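# Push office chair into yellow bay next room

## Task

Bring the office chair into the adjoining room and leave it standing in that room's yellow-taped bay, with each of its five wheels fully inside the tape lines and none touching the tape. The chair must stay there on its own after the robot lets go, and the chair must not tip over or be left leaning.

## Robot and tools

Robot: a wheeled base with two drive wheels and four passive casters, a central column, a tilting head and two six-joint arms (left and right), each ending in a two-finger gripper. Folded as at the start it measures 0.73 m long, 0.62 m wide, 1.88 m tall; its front sits 0.40 m ahead of the column. The base turns in place and drives straight but cannot slide sideways. The hands cannot reach the floor (lowest about 0.47 m up), so the chair must be handled by its back, seat or armrests, or nudged with the base.

Frames: the base frame sits on the floor under the column, midway between the drive wheels; x forward, y left, z up, metres. left_hand and right_hand are reported in it: the point where the fingers meet (tips 8 mm further), with quat_wxyz turning (0,0,1) into the finger direction. The odometry frame is where the base frame was at scene start; base_odometry counts wheel turns only, so slip shows up as travel. Heading is positive leftward, -3.142 to 3.142.

execute_actions: argument actions is a list holding one action or none (empty just reports state and images). An action may contain:
- base: exactly one key. translate_m is a straight drive offset in metres from the current spot, forward positive, -3 to 3. rotate_rad is a turn-in-place offset in radians, left (counter-clockwise seen from above) positive, -3.2 to 3.2. Both are relative, not destinations.
- joints: one dictionary, keyed by joint name, of absolute targets (not offsets). head_tilt_rad -0.61 to 1.308 (0 roughly level, positive looks down). For each arm, left_/right_ joint1_rad -2.879 to 2.879, joint2_rad 0 to 3.141, joint3_rad 0 to 3.019, joint4_rad -1.692 to 1.57, joint5_rad -1.57 to 1.57 (positive swings hand to robot's right), joint6_rad -2.094 to 2.094 (wrist roll), gripper_m 0 to 0.093 metres of fingertip gap, 0 closed. Done tolerances: head 0.03, joints 1-6 0.045, 0.14, 0.09, 0.055, 0.03, 0.035, gripper 0.003.
- speeds: caps for this action only, translate_m 0.05 to 0.8 m/s, rotate_rad 0.1 to 1 rad/s (defaults are the maxima). Arms ignore it.
Motions in one action start together. A base move needing over 8.667 s, any action over 15 s, unknown keys or out-of-range numbers get the call refused with no motion. Omitted joints or base may still chase earlier targets. cameras picks images: cam_head_left, cam_head_right, cam_left_wrist, cam_right_wrist, nav_camera, or all (default); [] for none.

wait: seconds 0 to 10; nothing new commanded. zoom_image: camera plus region [x0,y0,x1,y1] pixels of its last full image (672x504), at most 504x504. read_manual: licence texts only. finished_scene: scene number; irreversible; result says whether the goal was met.

Arm geometry: with joint1 at -1.57 (left) or 1.57 (right) and joints 5, 6 at 0, the arm works in a forward vertical plane 0.23 m beside the column. Let a = j2 - 0.35, b = 1.05 + j2 - j3, c = b - j4 (c = 1.57 fingers straight down). Hand is about 0.12 + 0.39 sin a + 0.38 cos b + 0.25 cos c ahead and 1.46 + 0.39 cos a - 0.38 sin b - 0.25 sin c up. Example: j2, j3, j4 = 0.93, 0.78, 0.14 gives 0.60 ahead, 1.21 up. Real hands sag lower and nearer the column by up to 5 cm (about 12 cm under heavy or distant loads). Loads with fingers down: 3.2 kg near 0.4 m ahead, 2 kg to 0.6 m, 1 kg to 0.8 m. Small target changes (under 0.03 rad, 0.08 for joints 2 and 3) may not move a joint; approach contacts in 0.05 rad steps from your last target.

Reading results: base_status and joint_status per motion: done, off_target (resting short, may still push), contact_stop (base wheel stalled; back off 0.05 m before retrying or turning), time_out, not_followed (arm targets withheld by a self-collision check; the line 'joint command not followed' and a cause follow; back each moved joint off by at least 0.05 rad, or move the other arm), limit_stop_at_motor_heat. on_its_own lists uncommanded behaviour; 'held at' is a held target, not position. If turned_by_wheels and turned_by_imu disagree by over about 4 % and at least 0.05 rad, the base hit something or slipped and heading is off by the gap. base_tilt in degrees (forward, right positive; about 1 degree fixed bias); a drop of 0.5 degrees or more in forward means leaning back: reverse 0.05 m. motor_effort lists left_wheel and right_wheel percent (positive pushes forward, bracket = peak); readings are noisy and biased; sills or cords can raise them. wheel_motors_off = 1 means overload cut-out. A gripper reading staying 0.002 m or more above its target means it holds something. Joint torques are noisy with fixed offsets. MOTOR HOT warns at 85 C; OVER-TEMPERATURE FAULT means that arm dropped.

Avoid: arms striking or pressing on each other (can end the run); the base pushing hard for about 3 s, which cuts both wheel motors for 2 s and lets the base roll; blocked arms pushing for long (relieve by sending the reported joint positions back as targets, noting a loaded arm then sinks); low table edges between 0.30 and 1.20 m catching the column; toppling the chair or the robot; dropping or slamming things. Before finishing, release and back away so the chair rests in the bay unaided; the robot keeps holding its last command between calls.

Each tool is called after ">>>" as name(argument=value, ...), one argument or row to a line, values as JSON.

## Session

>>> execute_actions(
  actions=[],
)

Scene clock: 0.00 s.
Joint torques (N m, as the arm reports them, + toward a larger angle): no reading
base_odometry: x=+0.000 y=+0.000 heading=+0.000 (m, m, rad; odometry frame)
turned_by_wheels: +0.000 (rad since the last result)
turned_by_imu: +0.000 (rad since the last result)
base_tilt: forward=+0.2 right=+0.4 (deg)
base_status: not commanded
joint_positions: head_tilt_rad=+0.863 left_joint1_rad=-1.564 left_joint2_rad=+0.901 left_joint3_rad=+0.435 left_joint4_rad=-0.907 left_joint5_rad=+0.046 left_joint6_rad=-0.083 left_gripper_m=+0.094 right_joint1_rad=+1.565 right_joint2_rad=+0.858 right_joint3_rad=+0.393 right_joint4_rad=-0.938 right_joint5_rad=+0.001 right_joint6_rad=-0.072 right_gripper_m=+0.095
joint_status: not commanded
wheel_motors_off: 0
motor_effort: left_wheel=+6 right_wheel=-1 (%)
left_hand: x=+0.1642 y=+0.2182 z=+1.2397 quat_wxyz=(+0.412, +0.050, -0.910, +0.002) (m; base frame)
right_hand: x=+0.1455 y=-0.2268 z=+1.2537 quat_wxyz=(+0.425, +0.030, -0.904, -0.013) (m; base frame)
pictures: cam_head_left, cam_head_right, cam_left_wrist, cam_right_wrist, nav_camera
Images, in order (width x height): cam_head_left 672x504, cam_head_right 672x504, cam_left_wrist 672x504, cam_right_wrist 672x504, nav_camera 672x504.

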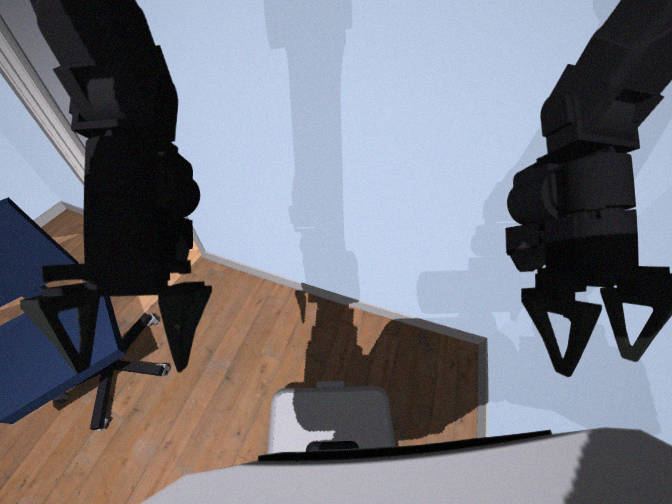

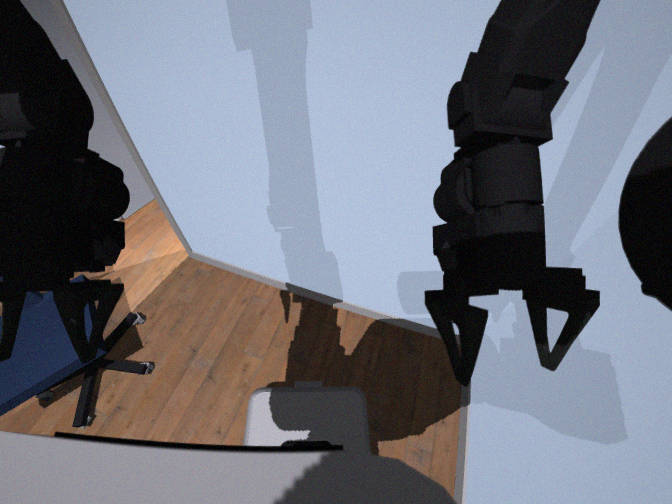

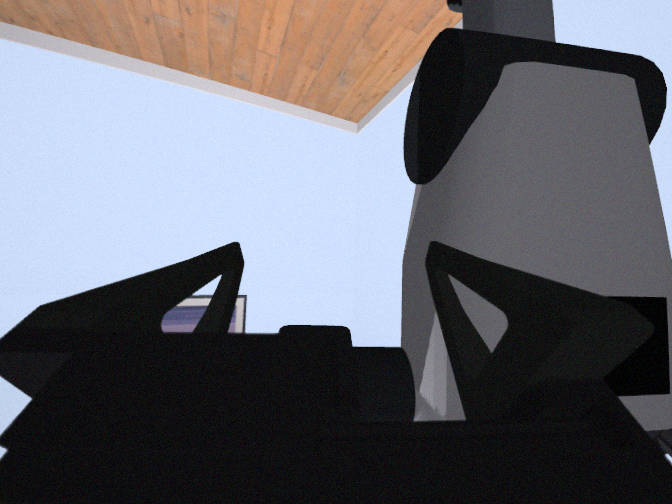

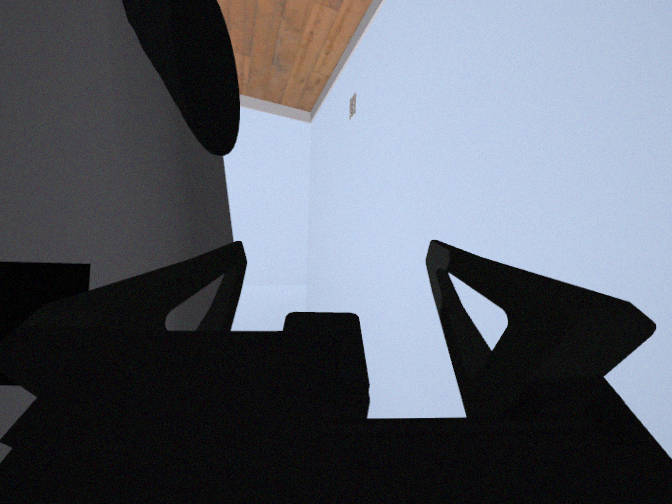

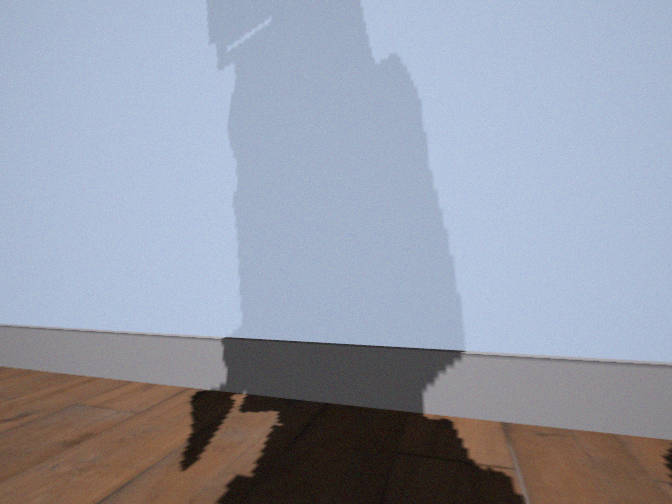

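>>> execute_actions(
  actions=[
    {"base":{"rotate_rad":1.1},"joints":{"head_tilt_rad":0.6}},
  ],
  cameras=["cam_head_left","nav_camera"],
)

Scene clock: 3.90 s.
Joint torques (N m, as the arm reports them, + toward a larger angle): left_arm=[-0.1  -8.65 -1.6  -1.23 -0.05 -0.04] | right_arm=[-1.73 -6.78 -0.92 -1.28 -0.13 -0.01]
base_odometry: x=+0.000 y=+0.000 heading=+1.099 (m, m, rad; odometry frame)
turned_by_wheels: +1.099 (rad since the last result)
turned_by_imu: +1.099 (rad since the last result)
base_tilt: forward=+0.3 right=+0.2 (deg)
base_status: done
joint_positions: head_tilt_rad=+0.617 left_joint1_rad=-1.564 left_joint2_rad=+0.901 left_joint3_rad=+0.435 left_joint4_rad=-0.907 left_joint5_rad=+0.046 left_joint6_rad=-0.083 left_gripper_m=+0.094 right_joint1_rad=+1.565 right_joint2_rad=+0.858 right_joint3_rad=+0.394 right_joint4_rad=-0.938 right_joint5_rad=+0.001 right_joint6_rad=-0.072 right_gripper_m=+0.095
joint_status: all done
wheel_motors_off: 0
motor_effort: left_wheel=-6(72) right_wheel=+6(46) (%)
left_hand: x=+0.1642 y=+0.2182 z=+1.2397 quat_wxyz=(+0.412, +0.050, -0.910, +0.002) (m; base frame)
right_hand: x=+0.1457 y=-0.2268 z=+1.2536 quat_wxyz=(+0.425, +0.030, -0.904, -0.013) (m; base frame)
pictures: cam_head_left, nav_camera
Images, in order (width x height): cam_head_left 672x504, nav_camera 672x504.

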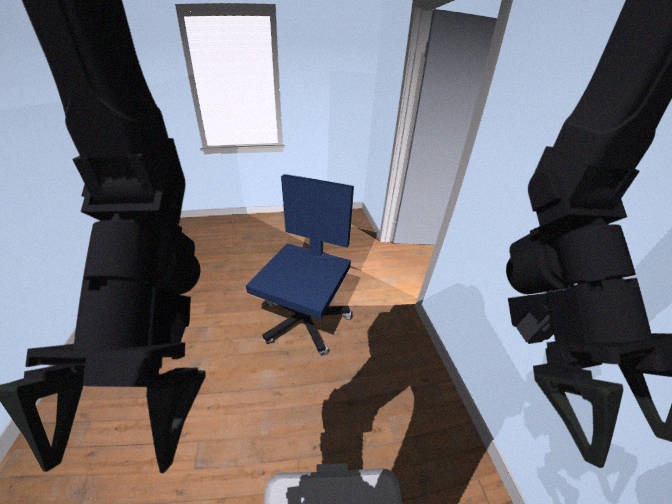

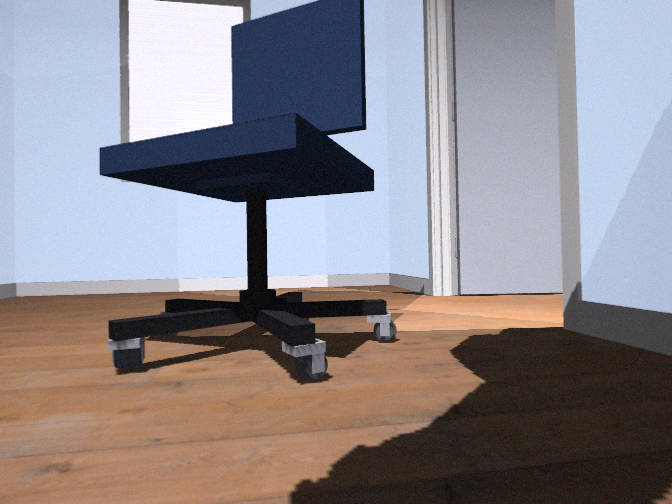

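>>> execute_actions(
  actions=[
    {"base":{"rotate_rad":1.01}},
  ],
  cameras=["cam_head_left"],
)

>>> execute_actions(
  actions=[
    {"base":{"translate_m":0.7}},
  ],
  cameras=[],
)

>>> execute_actions(
  actions=[
    {"base":{"rotate_rad":-1.41}},
  ],
  cameras=["cam_head_left","nav_camera"],
)

Scene clock: 21.37 s.
Joint torques (N m, as the arm reports them, + toward a larger angle): left_arm=[ 0.16 -8.13 -1.52 -1.07 -0.05 -0.04] | right_arm=[-1.47 -7.02 -1.   -1.32 -0.14  0.01]
base_odometry: x=+0.000 y=+0.000 heading=+2.108 (m, m, rad; odometry frame)
turned_by_wheels: +1.009 (rad since the last result)
turned_by_imu: +1.012 (rad since the last result)
base_tilt: forward=+0.2 right=+0.2 (deg)
base_status: done
joint_positions: head_tilt_rad=+0.617 left_joint1_rad=-1.564 left_joint2_rad=+0.901 left_joint3_rad=+0.435 left_joint4_rad=-0.907 left_joint5_rad=+0.046 left_joint6_rad=-0.083 left_gripper_m=+0.094 right_joint1_rad=+1.565 right_joint2_rad=+0.858 right_joint3_rad=+0.394 right_joint4_rad=-0.938 right_joint5_rad=+0.001 right_joint6_rad=-0.072 right_gripper_m=+0.095
joint_status: not commanded
wheel_motors_off: 0
motor_effort: left_wheel=-7(33) right_wheel=+6(29) (%)
left_hand: x=+0.1642 y=+0.2182 z=+1.2397 quat_wxyz=(+0.412, +0.050, -0.910, +0.002) (m; base frame)
right_hand: x=+0.1459 y=-0.2268 z=+1.2536 quat_wxyz=(+0.425, +0.030, -0.905, -0.013) (m; base frame)
pictures: cam_head_left
Images, in order (width x height): cam_head_left 672x504.

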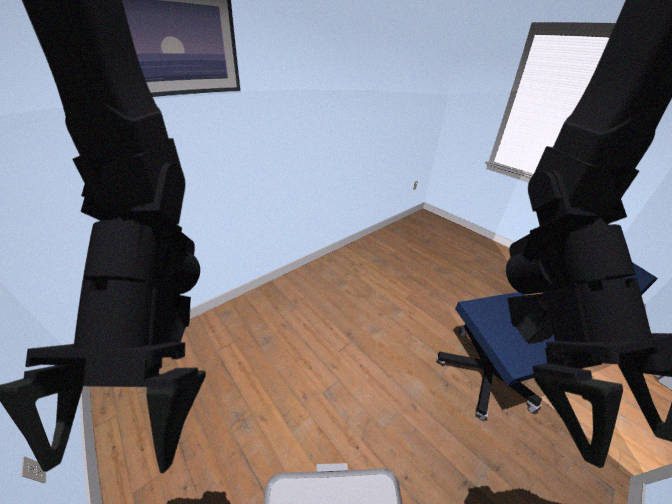

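Scene clock: 24.03 s.
Joint torques (N m, as the arm reports them, + toward a larger angle): left_arm=[-0.49 -9.   -1.78 -1.03 -0.03 -0.02] | right_arm=[-1.41 -6.53 -1.04 -1.28 -0.13  0.01]
base_odometry: x=-0.358 y=+0.601 heading=+2.108 (m, m, rad; odometry frame)
turned_by_wheels: +0.000 (rad since the last result)
turned_by_imu: -0.001 (rad since the last result)
base_tilt: forward=+0.3 right=+0.2 (deg)
base_status: done
joint_positions: head_tilt_rad=+0.617 left_joint1_rad=-1.564 left_joint2_rad=+0.901 left_joint3_rad=+0.436 left_joint4_rad=-0.907 left_joint5_rad=+0.046 left_joint6_rad=-0.083 left_gripper_m=+0.094 right_joint1_rad=+1.565 right_joint2_rad=+0.858 right_joint3_rad=+0.395 right_joint4_rad=-0.938 right_joint5_rad=+0.001 right_joint6_rad=-0.072 right_gripper_m=+0.095
joint_status: not commanded
wheel_motors_off: 0
motor_effort: left_wheel=+0(69) right_wheel=+0(63) (%)
left_hand: x=+0.1651 y=+0.2182 z=+1.2395 quat_wxyz=(+0.411, +0.050, -0.910, +0.002) (m; base frame)
right_hand: x=+0.1463 y=-0.2268 z=+1.2534 quat_wxyz=(+0.425, +0.030, -0.905, -0.013) (m; base frame)
pictures: none
No camera images: the call's "cameras" was empty. Leave "cameras" out to get every camera's image.

Scene clock: 27.03 s.
Joint torques (N m, as the arm reports them, + toward a larger angle): left_arm=[-0.6  -7.86 -1.66 -1.12 -0.03 -0.01] | right_arm=[-1.58 -6.87 -0.98 -1.27 -0.15  0.01]
base_odometry: x=-0.358 y=+0.601 heading=+0.699 (m, m, rad; odometry frame)
turned_by_wheels: -1.409 (rad since the last result)
turned_by_imu: -1.411 (rad since the last result)
base_tilt: forward=+0.3 right=+0.2 (deg)
base_status: done
joint_positions: head_tilt_rad=+0.617 left_joint1_rad=-1.564 left_joint2_rad=+0.901 left_joint3_rad=+0.436 left_joint4_rad=-0.907 left_joint5_rad=+0.046 left_joint6_rad=-0.083 left_gripper_m=+0.094 right_joint1_rad=+1.565 right_joint2_rad=+0.858 right_joint3_rad=+0.395 right_joint4_rad=-0.938 right_joint5_rad=+0.001 right_joint6_rad=-0.072 right_gripper_m=+0.095
joint_status: not commanded
wheel_motors_off: 0
motor_effort: left_wheel=+7(44) right_wheel=-7(59) (%)
left_hand: x=+0.1649 y=+0.2182 z=+1.2395 quat_wxyz=(+0.412, +0.050, -0.910, +0.002) (m; base frame)
right_hand: x=+0.1463 y=-0.2268 z=+1.2534 quat_wxyz=(+0.425, +0.030, -0.905, -0.013) (m; base frame)
pictures: cam_head_left, nav_camera
Images, in order (width x height): cam_head_left 672x504, nav_camera 672x504.

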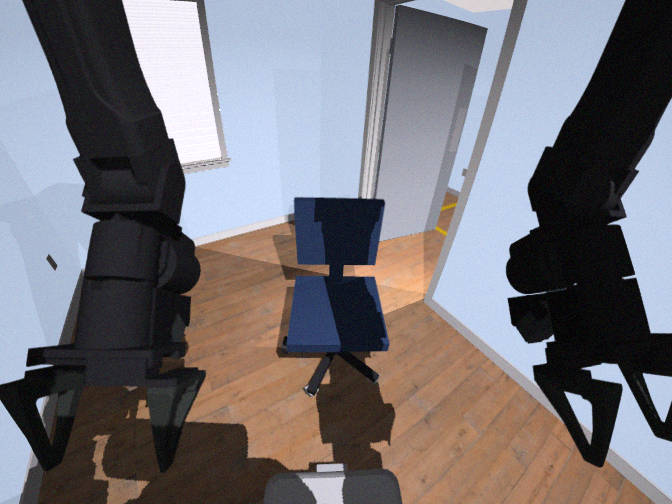

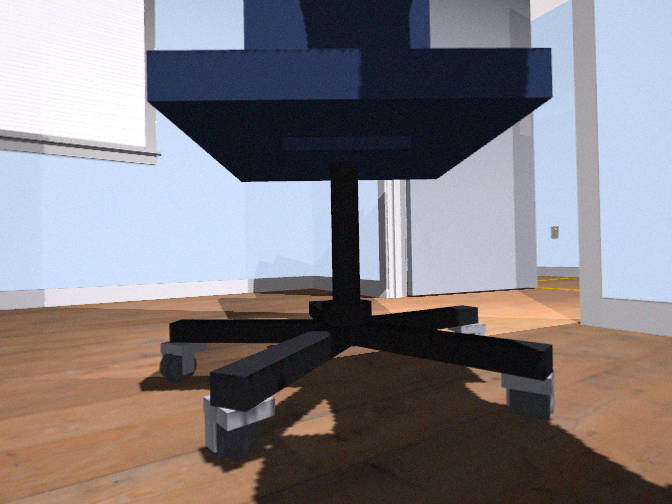

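>>> execute_actions(
  actions=[
    {"base":{"translate_m":0.36},"speeds":{"translate_m":0.25},"joints":{"left_joint1_rad":-1.69,"left_joint2_rad":1.59,"left_joint3_rad":2.03,"left_joint4_rad":-0.59,"left_joint5_rad":0,"left_joint6_rad":-1.57,"right_joint1_rad":1.67,"right_joint2_rad":1.59,"right_joint3_rad":2.03,"right_joint4_rad":-0.59,"right_joint5_rad":0,"right_joint6_rad":1.57}},
  ],
)

Scene clock: 35.73 s.
Joint torques (N m, as the arm reports them, + toward a larger angle): left_arm=[ -2.25 -24.88   8.86   1.63  -0.17  -0.08] | right_arm=[ -0.01 -26.49  10.11   1.23  -0.16   0.06]
base_odometry: x=-0.083 y=+0.833 heading=+0.698 (m, m, rad; odometry frame)
turned_by_wheels: -0.001 (rad since the last result)
turned_by_imu: -0.001 (rad since the last result)
base_tilt: forward=+0.3 right=+0.3 (deg)
base_status: done
joint_positions: head_tilt_rad=+0.617 left_joint1_rad=-1.690 left_joint2_rad=+1.575 left_joint3_rad=+2.019 left_joint4_rad=-0.598 left_joint5_rad=+0.001 left_joint6_rad=-1.561 left_gripper_m=+0.094 right_joint1_rad=+1.667 right_joint2_rad=+1.588 right_joint3_rad=+2.015 right_joint4_rad=-0.592 right_joint5_rad=+0.001 right_joint6_rad=+1.561 right_gripper_m=+0.095
joint_status: all done
wheel_motors_off: 0
motor_effort: left_wheel=+0(75) right_wheel=+1(58) (%)
left_hand: x=+0.8875 y=+0.1435 z=+1.1438 quat_wxyz=(-0.091, +0.676, -0.711, +0.170) (m; base frame)
right_hand: x=+0.8839 y=-0.1596 z=+1.1314 quat_wxyz=(-0.095, -0.680, -0.710, -0.158) (m; base frame)
pictures: cam_head_left, cam_head_right, cam_left_wrist, cam_right_wrist, nav_camera
Images, in order (width x height): cam_head_left 672x504, cam_head_right 672x504, cam_left_wrist 672x504, cam_right_wrist 672x504, nav_camera 672x504.

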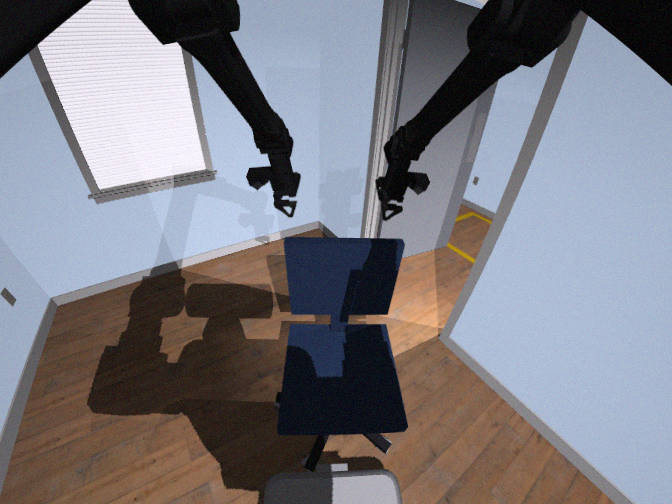

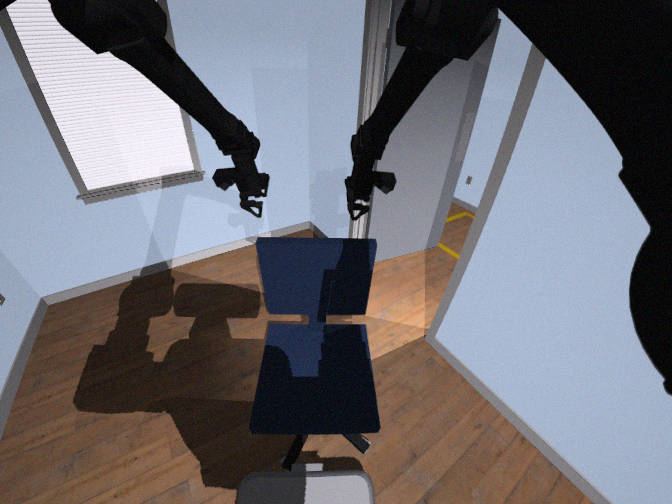

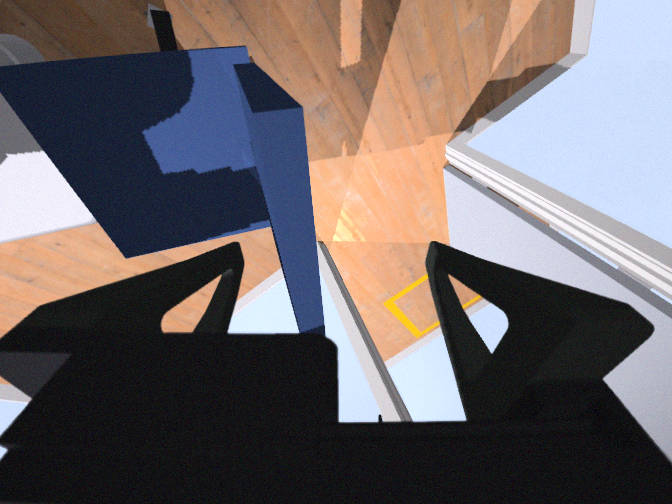

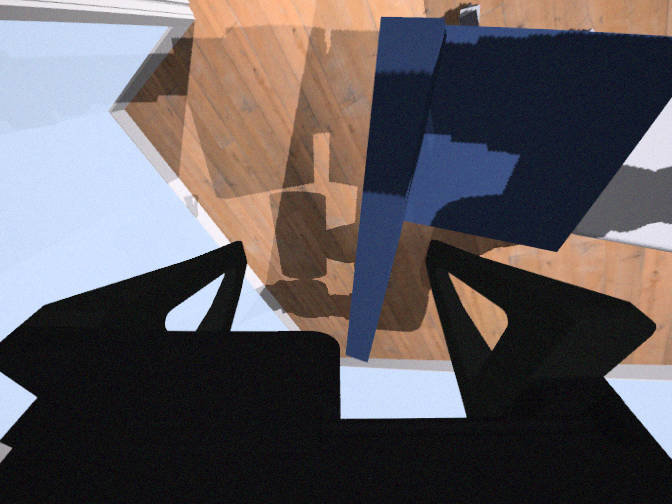

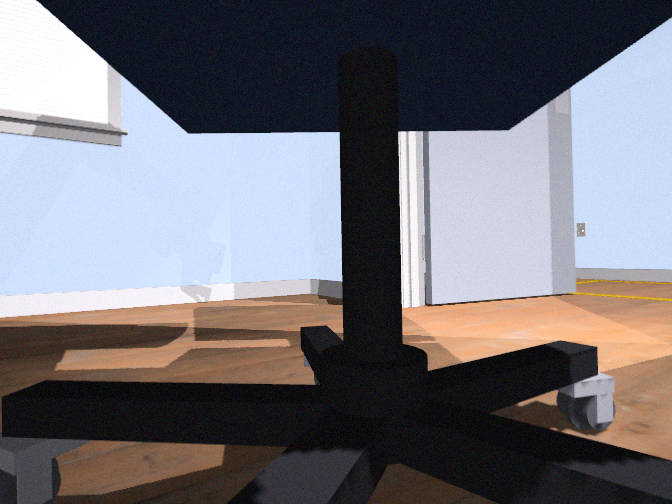

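>>> execute_actions(
  actions=[
    {"joints":{"left_joint1_rad":-1.75,"left_joint2_rad":1.86,"left_joint3_rad":2.22,"left_joint4_rad":-0.55,"right_joint2_rad":1.86,"right_joint3_rad":2.22,"right_joint4_rad":-0.55}},
  ],
  cameras=["cam_head_left","cam_left_wrist","cam_right_wrist"],
)

Scene clock: 42.10 s.
Joint torques (N m, as the arm reports them, + toward a larger angle): left_arm=[ -2.78 -26.85   8.52   1.12  -0.07  -0.1 ] | right_arm=[ -0.02 -28.79  10.13   0.93  -0.14   0.04]
base_odometry: x=-0.083 y=+0.833 heading=+0.698 (m, m, rad; odometry frame)
turned_by_wheels: +0.000 (rad since the last result)
turned_by_imu: +0.000 (rad since the last result)
base_tilt: forward=+0.4 right=+0.2 (deg)
base_status: not commanded
joint_positions: head_tilt_rad=+0.617 left_joint1_rad=-1.753 left_joint2_rad=+1.863 left_joint3_rad=+2.203 left_joint4_rad=-0.547 left_joint5_rad=+0.000 left_joint6_rad=-1.562 left_gripper_m=+0.094 right_joint1_rad=+1.667 right_joint2_rad=+1.881 right_joint3_rad=+2.197 right_joint4_rad=-0.547 right_joint5_rad=+0.001 right_joint6_rad=+1.563 right_gripper_m=+0.095
joint_status: all done
wheel_motors_off: 0
motor_effort: left_wheel=-1(4) right_wheel=+2(6) (%)
left_hand: x=+0.8685 y=+0.0803 z=+1.0066 quat_wxyz=(-0.052, +0.669, -0.721, +0.171) (m; base frame)
right_hand: x=+0.8616 y=-0.1482 z=+0.9825 quat_wxyz=(-0.072, -0.684, -0.714, -0.134) (m; base frame)
pictures: cam_head_left, cam_left_wrist, cam_right_wrist
Images, in order (width x height): cam_head_left 672x504, cam_left_wrist 672x504, cam_right_wrist 672x504.

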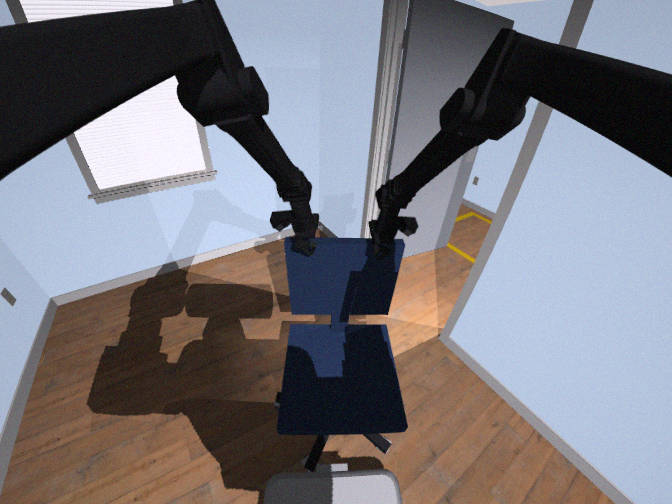

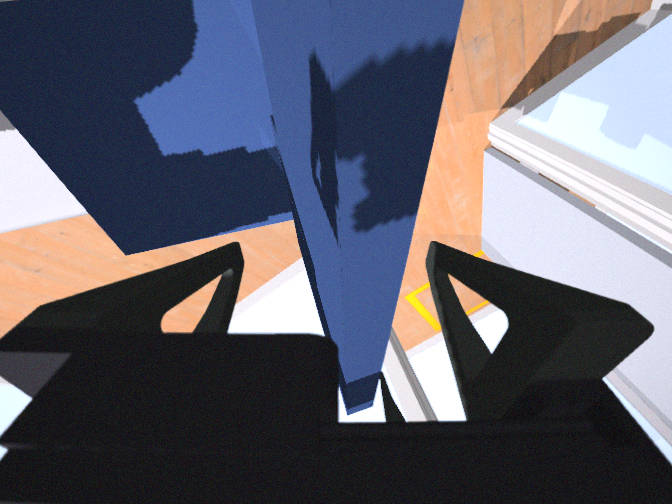

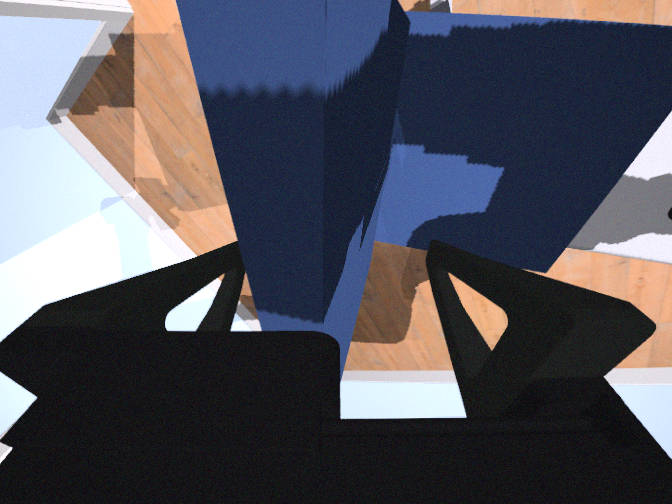

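>>> execute_actions(
  actions=[
    {"joints":{"left_joint3_rad":2.28,"right_joint3_rad":2.30}},
  ],
  cameras=[],
)

>>> execute_actions(
  actions=[
    {"joints":{"left_joint2_rad":2.05,"left_joint3_rad":2.47,"left_joint4_rad":-0.575,"right_joint2_rad":2.03,"right_joint3_rad":2.48,"right_joint4_rad":-0.575}},
  ],
  cameras=["cam_head_left","cam_left_wrist","cam_right_wrist"],
)

Scene clock: 46.67 s.
Joint torques (N m, as the arm reports them, + toward a larger angle): left_arm=[ -3.03 -28.12   9.66   1.45  -0.03  -0.07] | right_arm=[  0.05 -28.07  11.04   1.2   -0.14   0.03]
base_odometry: x=-0.083 y=+0.833 heading=+0.698 (m, m, rad; odometry frame)
turned_by_wheels: +0.000 (rad since the last result)
turned_by_imu: +0.000 (rad since the last result)
base_tilt: forward=+0.4 right=+0.1 (deg)
base_status: not commanded
joint_positions: head_tilt_rad=+0.617 left_joint1_rad=-1.753 left_joint2_rad=+1.861 left_joint3_rad=+2.255 left_joint4_rad=-0.547 left_joint5_rad=+0.000 left_joint6_rad=-1.562 left_gripper_m=+0.094 right_joint1_rad=+1.667 right_joint2_rad=+1.868 right_joint3_rad=+2.276 right_joint4_rad=-0.549 right_joint5_rad=+0.001 right_joint6_rad=+1.563 right_gripper_m=+0.095
joint_status: all done
wheel_motors_off: 0
motor_effort: left_wheel=-3(3) right_wheel=+2(3) (%)
left_hand: x=+0.8940 y=+0.0814 z=+1.0279 quat_wxyz=(-0.070, +0.668, -0.716, +0.190) (m; base frame)
right_hand: x=+0.9046 y=-0.1494 z=+1.0222 quat_wxyz=(-0.103, -0.680, -0.707, -0.166) (m; base frame)
pictures: none
No camera images: the call's "cameras" was empty. Leave "cameras" out to get every camera's image.

Scene clock: 47.60 s.
Joint torques (N m, as the arm reports them, + toward a larger angle): left_arm=[ -3.08 -28.09   9.71   0.89  -0.08  -0.02] | right_arm=[  0.17 -21.83  10.63   1.36  -0.14   0.02]
base_odometry: x=-0.083 y=+0.833 heading=+0.698 (m, m, rad; odometry frame)
turned_by_wheels: +0.000 (rad since the last result)
turned_by_imu: +0.000 (rad since the last result)
base_tilt: forward=+0.3 right=+0.2 (deg)
base_status: not commanded
joint_positions: head_tilt_rad=+0.617 left_joint1_rad=-1.753 left_joint2_rad=+2.059 left_joint3_rad=+2.443 left_joint4_rad=-0.567 left_joint5_rad=+0.001 left_joint6_rad=-1.566 left_gripper_m=+0.094 right_joint1_rad=+1.667 right_joint2_rad=+1.958 right_joint3_rad=+2.466 right_joint4_rad=-0.573 right_joint5_rad=+0.001 right_joint6_rad=+1.563 right_gripper_m=+0.095
joint_status: all done
wheel_motors_off: 0
motor_effort: left_wheel=-3(2) right_wheel=+2(2) (%)
left_hand: x=+0.8808 y=+0.0697 z=+0.9471 quat_wxyz=(-0.059, +0.670, -0.718, +0.180) (m; base frame)
right_hand: x=+0.9431 y=-0.1479 z=+1.0267 quat_wxyz=(-0.129, -0.675, -0.700, -0.193) (m; base frame)
pictures: cam_head_left, cam_left_wrist, cam_right_wrist
Images, in order (width x height): cam_head_left 672x504, cam_left_wrist 672x504, cam_right_wrist 672x504.

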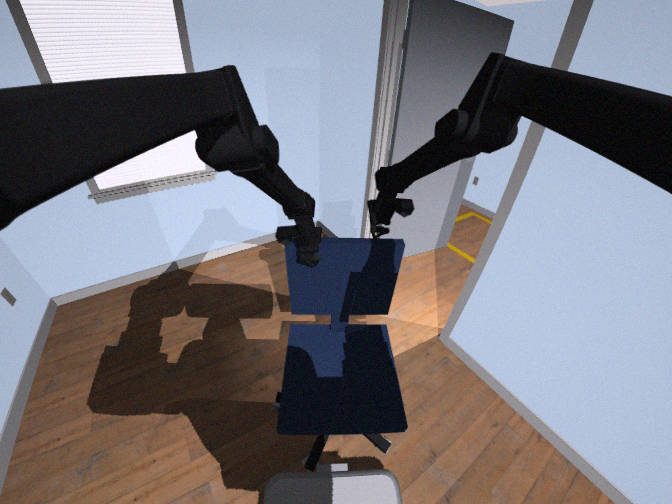

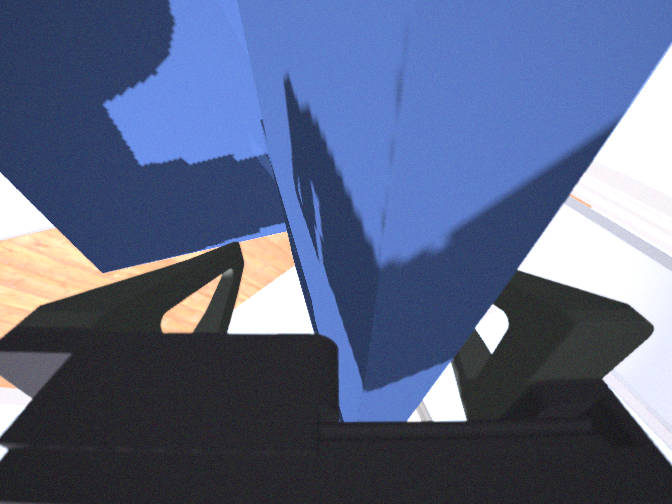

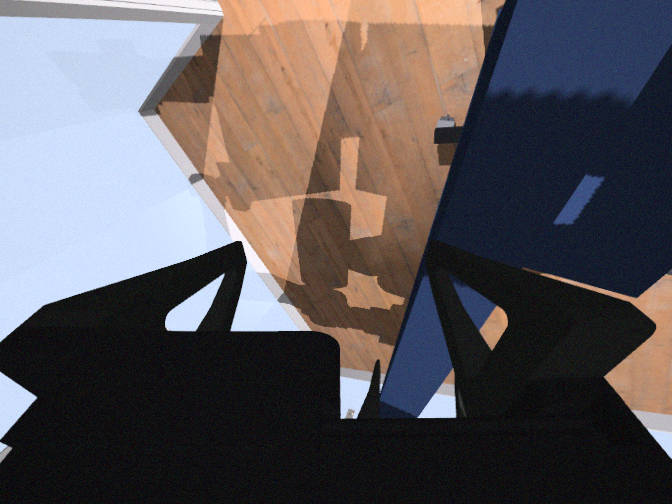

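>>> execute_actions(
  actions=[
    {"joints":{"right_joint2_rad":1.9,"right_joint3_rad":2.34,"right_joint4_rad":-0.62}},
  ],
  cameras=[],
)

>>> execute_actions(
  actions=[
    {"joints":{"right_joint2_rad":1.98,"right_joint3_rad":2.40,"right_joint4_rad":-0.6}},
  ],
  cameras=["cam_right_wrist"],
)

Scene clock: 53.67 s.
Joint torques (N m, as the arm reports them, + toward a larger angle): left_arm=[ -3.08 -27.85   9.49   0.95  -0.04  -0.04] | right_arm=[ -0.14 -27.57   8.32   0.66  -0.13   0.02]
base_odometry: x=-0.083 y=+0.833 heading=+0.698 (m, m, rad; odometry frame)
turned_by_wheels: +0.000 (rad since the last result)
turned_by_imu: +0.000 (rad since the last result)
base_tilt: forward=+0.2 right=+0.2 (deg)
base_status: not commanded
joint_positions: head_tilt_rad=+0.617 left_joint1_rad=-1.753 left_joint2_rad=+2.059 left_joint3_rad=+2.443 left_joint4_rad=-0.567 left_joint5_rad=+0.001 left_joint6_rad=-1.566 left_gripper_m=+0.094 right_joint1_rad=+1.667 right_joint2_rad=+1.897 right_joint3_rad=+2.346 right_joint4_rad=-0.608 right_joint5_rad=+0.001 right_joint6_rad=+1.563 right_gripper_m=+0.095
joint_status: all done
wheel_motors_off: 0
motor_effort: left_wheel=-3(3) right_wheel=+2(2) (%)
left_hand: x=+0.8808 y=+0.0697 z=+0.9471 quat_wxyz=(-0.059, +0.670, -0.718, +0.180) (m; base frame)
right_hand: x=+0.9101 y=-0.1491 z=+1.0223 quat_wxyz=(-0.097, -0.681, -0.708, -0.160) (m; base frame)
pictures: none
No camera images: the call's "cameras" was empty. Leave "cameras" out to get every camera's image.

Scene clock: 54.27 s.
Joint torques (N m, as the arm reports them, + toward a larger angle): left_arm=[ -2.74 -28.31   9.46   1.01  -0.03  -0.05] | right_arm=[ -0.05 -21.94  10.72   1.63  -0.14   0.04]
base_odometry: x=-0.083 y=+0.833 heading=+0.698 (m, m, rad; odometry frame)
turned_by_wheels: +0.000 (rad since the last result)
turned_by_imu: +0.000 (rad since the last result)
base_tilt: forward=+0.4 right=+0.2 (deg)
base_status: not commanded
joint_positions: head_tilt_rad=+0.617 left_joint1_rad=-1.753 left_joint2_rad=+2.059 left_joint3_rad=+2.443 left_joint4_rad=-0.567 left_joint5_rad=+0.001 left_joint6_rad=-1.566 left_gripper_m=+0.094 right_joint1_rad=+1.667 right_joint2_rad=+1.915 right_joint3_rad=+2.382 right_joint4_rad=-0.607 right_joint5_rad=+0.001 right_joint6_rad=+1.563 right_gripper_m=+0.095
joint_status: all done
wheel_motors_off: 0
motor_effort: left_wheel=-5(4) right_wheel=+2(2) (%)
left_hand: x=+0.8808 y=+0.0697 z=+0.9471 quat_wxyz=(-0.059, +0.670, -0.718, +0.180) (m; base frame)
right_hand: x=+0.9184 y=-0.1488 z=+1.0229 quat_wxyz=(-0.103, -0.680, -0.707, -0.166) (m; base frame)
pictures: cam_right_wrist
Images, in order (width x height): cam_right_wrist 672x504.

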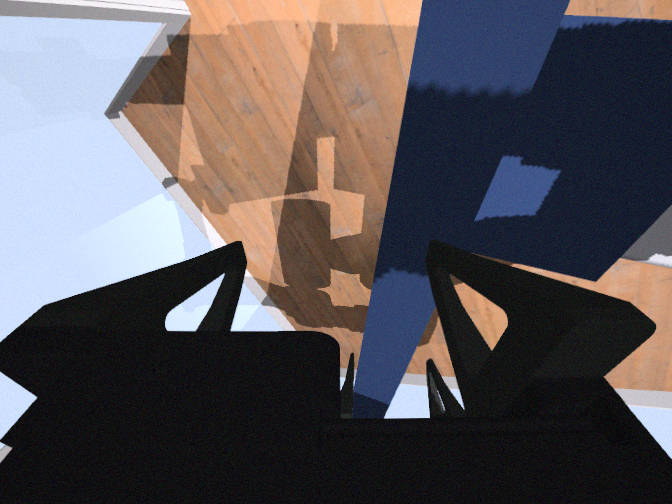

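Still on top; tilt the wrist back.

>>> execute_actions(
  actions=[
    {"joints":{"right_joint2_rad":1.9,"right_joint4_rad":-0.78}},
  ],
  cameras=[],
)

>>> execute_actions(
  actions=[
    {"joints":{"right_joint2_rad":2.0,"right_joint3_rad":2.44,"right_joint4_rad":-0.70}},
  ],
  cameras=["cam_right_wrist"],
)

Scene clock: 57.60 s.
Joint torques (N m, as the arm reports them, + toward a larger angle): left_arm=[ -3.48 -27.66   9.72   0.93  -0.01  -0.06] | right_arm=[ -0.05 -28.31  10.24   0.77  -0.12   0.05]
base_odometry: x=-0.083 y=+0.833 heading=+0.698 (m, m, rad; odometry frame)
turned_by_wheels: +0.000 (rad since the last result)
turned_by_imu: +0.000 (rad since the last result)
base_tilt: forward=+0.3 right=+0.2 (deg)
base_status: not commanded
joint_positions: head_tilt_rad=+0.617 left_joint1_rad=-1.753 left_joint2_rad=+2.059 left_joint3_rad=+2.443 left_joint4_rad=-0.567 left_joint5_rad=+0.001 left_joint6_rad=-1.566 left_gripper_m=+0.094 right_joint1_rad=+1.667 right_joint2_rad=+1.911 right_joint3_rad=+2.384 right_joint4_rad=-0.775 right_joint5_rad=+0.001 right_joint6_rad=+1.563 right_gripper_m=+0.095
joint_status: all done
wheel_motors_off: 0
motor_effort: left_wheel=-2(3) right_wheel=+2(2) (%)
left_hand: x=+0.8808 y=+0.0697 z=+0.9471 quat_wxyz=(-0.059, +0.670, -0.718, +0.180) (m; base frame)
right_hand: x=+0.8817 y=-0.1498 z=+1.0145 quat_wxyz=(-0.048, -0.686, -0.718, -0.109) (m; base frame)
pictures: none
No camera images: the call's "cameras" was empty. Leave "cameras" out to get every camera's image.

Scene clock: 58.50 s.
Joint torques (N m, as the arm reports them, + toward a larger angle): left_arm=[ -3.43 -27.67   9.52   0.94  -0.03  -0.04] | right_arm=[  0.24 -26.44  10.65   1.21  -0.11   0.04]
base_odometry: x=-0.083 y=+0.833 heading=+0.698 (m, m, rad; odometry frame)
turned_by_wheels: +0.000 (rad since the last result)
turned_by_imu: +0.000 (rad since the last result)
base_tilt: forward=+0.2 right=+0.2 (deg)
base_status: not commanded
joint_positions: head_tilt_rad=+0.617 left_joint1_rad=-1.753 left_joint2_rad=+2.059 left_joint3_rad=+2.443 left_joint4_rad=-0.567 left_joint5_rad=+0.001 left_joint6_rad=-1.566 left_gripper_m=+0.094 right_joint1_rad=+1.667 right_joint2_rad=+1.989 right_joint3_rad=+2.419 right_joint4_rad=-0.704 right_joint5_rad=+0.001 right_joint6_rad=+1.563 right_gripper_m=+0.095
joint_status: all done
wheel_motors_off: 0
motor_effort: left_wheel=-5(2) right_wheel=+2(3) (%)
left_hand: x=+0.8808 y=+0.0697 z=+0.9471 quat_wxyz=(-0.059, +0.670, -0.718, +0.180) (m; base frame)
right_hand: x=+0.8776 y=-0.1465 z=+0.9720 quat_wxyz=(-0.057, -0.685, -0.717, -0.119) (m; base frame)
pictures: cam_right_wrist
Images, in order (width x height): cam_right_wrist 672x504.

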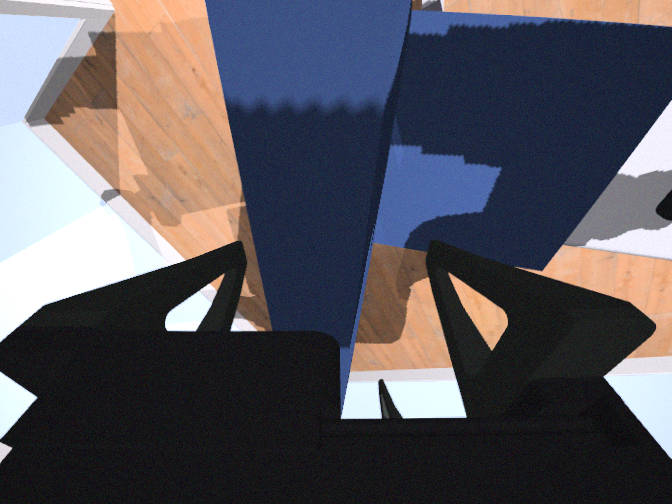

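>>> execute_actions(
  actions=[
    {"joints":{"right_joint2_rad":2.08,"right_joint3_rad":2.51,"right_joint4_rad":-0.65}},
  ],
  cameras=["cam_right_wrist"],
)

>>> execute_actions(
  actions=[
    {"joints":{"right_gripper_m":0.0,"left_gripper_m":0.0}},
  ],
  cameras=["cam_head_left","cam_left_wrist","cam_right_wrist"],
)

Scene clock: 61.50 s.
Joint torques (N m, as the arm reports them, + toward a larger angle): left_arm=[ -3.72 -28.39   9.73   1.    -0.03  -0.01] | right_arm=[  0.2  -25.64  10.88   1.37  -0.13   0.03]
base_odometry: x=-0.083 y=+0.833 heading=+0.698 (m, m, rad; odometry frame)
turned_by_wheels: +0.000 (rad since the last result)
turned_by_imu: +0.000 (rad since the last result)
base_tilt: forward=+0.2 right=+0.4 (deg)
base_status: not commanded
joint_positions: head_tilt_rad=+0.617 left_joint1_rad=-1.753 left_joint2_rad=+2.059 left_joint3_rad=+2.443 left_joint4_rad=-0.567 left_joint5_rad=+0.001 left_joint6_rad=-1.566 left_gripper_m=+0.094 right_joint1_rad=+1.667 right_joint2_rad=+2.063 right_joint3_rad=+2.485 right_joint4_rad=-0.655 right_joint5_rad=+0.001 right_joint6_rad=+1.563 right_gripper_m=+0.095
joint_status: all done
wheel_motors_off: 0
motor_effort: left_wheel=-1(4) right_wheel=+3(4) (%)
left_hand: x=+0.8808 y=+0.0697 z=+0.9471 quat_wxyz=(-0.059, +0.670, -0.718, +0.180) (m; base frame)
right_hand: x=+0.8830 y=-0.1439 z=+0.9448 quat_wxyz=(-0.072, -0.684, -0.714, -0.134) (m; base frame)
pictures: cam_right_wrist
Images, in order (width x height): cam_right_wrist 672x504.

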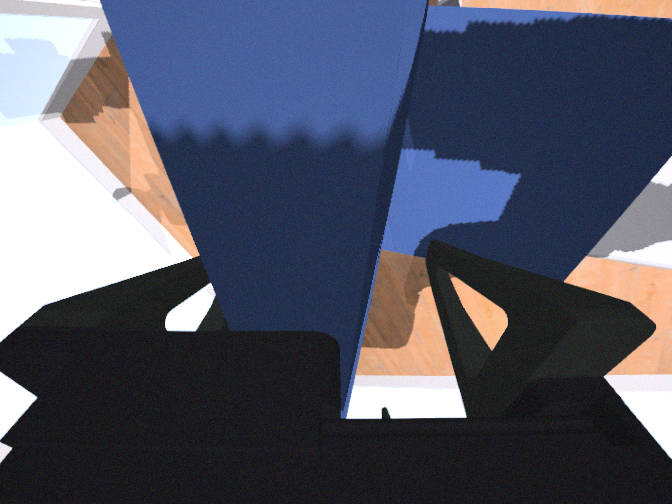

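Scene clock: 62.23 s.
Joint torques (N m, as the arm reports them, + toward a larger angle): left_arm=[ -3.26 -26.93   7.91   1.7    0.06   0.28] | right_arm=[ -0.01 -25.99  10.29   1.9   -0.39  -0.16]
base_odometry: x=-0.083 y=+0.833 heading=+0.698 (m, m, rad; odometry frame)
turned_by_wheels: +0.000 (rad since the last result)
turned_by_imu: +0.000 (rad since the last result)
base_tilt: forward=+0.3 right=+0.2 (deg)
base_status: not commanded
joint_positions: head_tilt_rad=+0.617 left_joint1_rad=-1.753 left_joint2_rad=+2.050 left_joint3_rad=+2.463 left_joint4_rad=-0.583 left_joint5_rad=-0.002 left_joint6_rad=-1.596 left_gripper_m=+0.052 right_joint1_rad=+1.669 right_joint2_rad=+2.063 right_joint3_rad=+2.492 right_joint4_rad=-0.667 right_joint5_rad=+0.006 right_joint6_rad=+1.585 right_gripper_m=+0.051
joint_status: left_gripper_m off_target (ended at +0.052, target +0.000); right_gripper_m off_target (ended at +0.051, target +0.000)
wheel_motors_off: 0
motor_effort: left_wheel=-6(14) right_wheel=+1(10) (%)
left_hand: x=+0.8909 y=+0.0710 z=+0.9603 quat_wxyz=(-0.062, +0.681, -0.706, +0.184) (m; base frame)
right_hand: x=+0.8831 y=-0.1434 z=+0.9464 quat_wxyz=(-0.070, -0.692, -0.707, -0.131) (m; base frame)
pictures: cam_head_left, cam_left_wrist, cam_right_wrist
Images, in order (width x height): cam_head_left 672x504, cam_left_wrist 672x504, cam_right_wrist 672x504.

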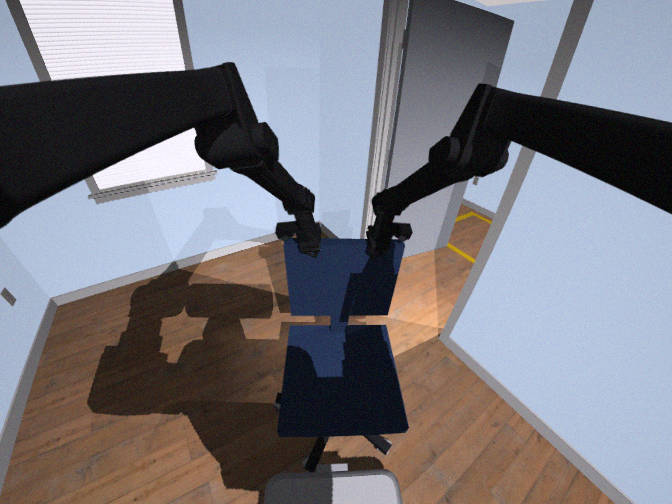

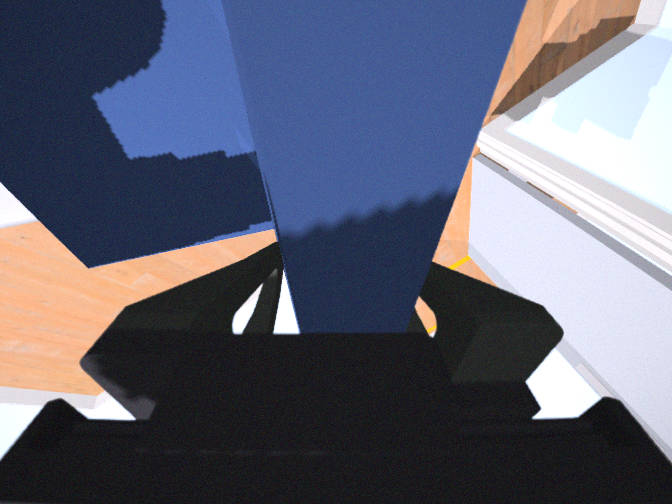

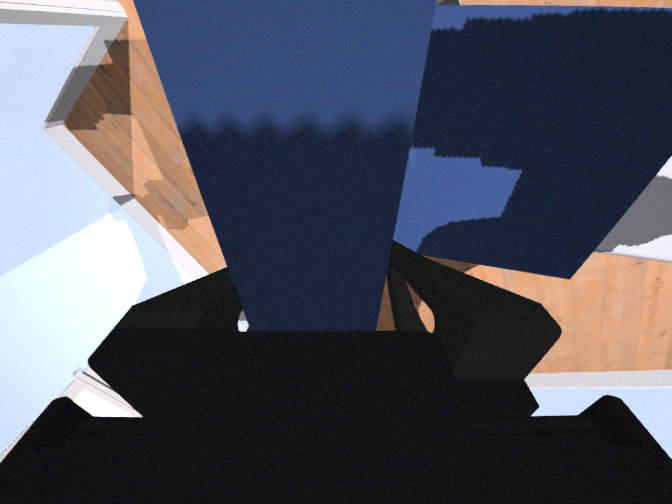

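>>> execute_actions(
  actions=[
    {"base":{"rotate_rad":-2.41},"speeds":{"rotate_rad":0.45},"joints":{"head_tilt_rad":0.8}},
  ],
  cameras=["cam_head_left","nav_camera"],
)

Scene clock: 78.13 s.
Joint torques (N m, as the arm reports them, + toward a larger angle): left_arm=[ -7.43 -26.82   7.83   2.21   0.88  -0.82] | right_arm=[ -3.69 -25.84  11.25   3.77   1.19  -1.04]
base_odometry: x=-0.083 y=+0.833 heading=-1.707 (m, m, rad; odometry frame)
turned_by_wheels: -2.405 (rad since the last result)
turned_by_imu: -2.377 (rad since the last result)
base_tilt: forward=+0.3 right=+0.2 (deg)
base_status: done
joint_positions: head_tilt_rad=+0.802 left_joint1_rad=-1.686 left_joint2_rad=+2.038 left_joint3_rad=+2.468 left_joint4_rad=-0.596 left_joint5_rad=-0.018 left_joint6_rad=-1.497 left_gripper_m=+0.052 right_joint1_rad=+1.738 right_joint2_rad=+2.066 right_joint3_rad=+2.480 right_joint4_rad=-0.711 right_joint5_rad=-0.027 right_joint6_rad=+1.679 right_gripper_m=+0.049
joint_status: all done
wheel_motors_off: 0
motor_effort: left_wheel=+10(64) right_wheel=-10(77) (%)
left_hand: x=+0.9004 y=+0.1307 z=+0.9625 quat_wxyz=(-0.099, +0.656, -0.732, +0.154) (m; base frame)
right_hand: x=+0.8614 y=-0.0803 z=+0.9445 quat_wxyz=(-0.008, -0.713, -0.686, -0.144) (m; base frame)
pictures: cam_head_left, nav_camera
Images, in order (width x height): cam_head_left 672x504, nav_camera 672x504.

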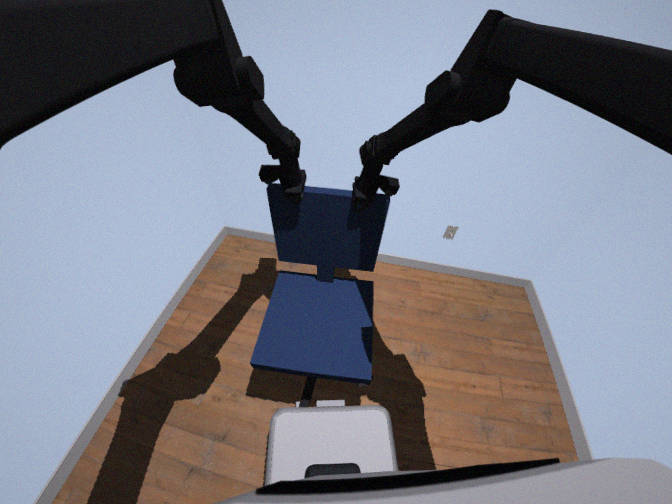

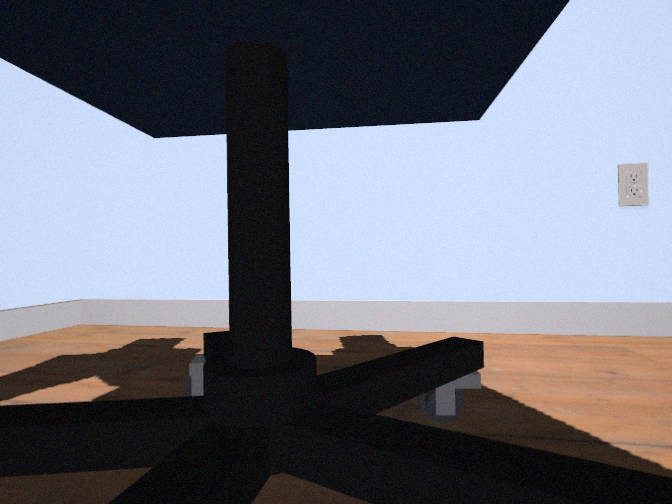

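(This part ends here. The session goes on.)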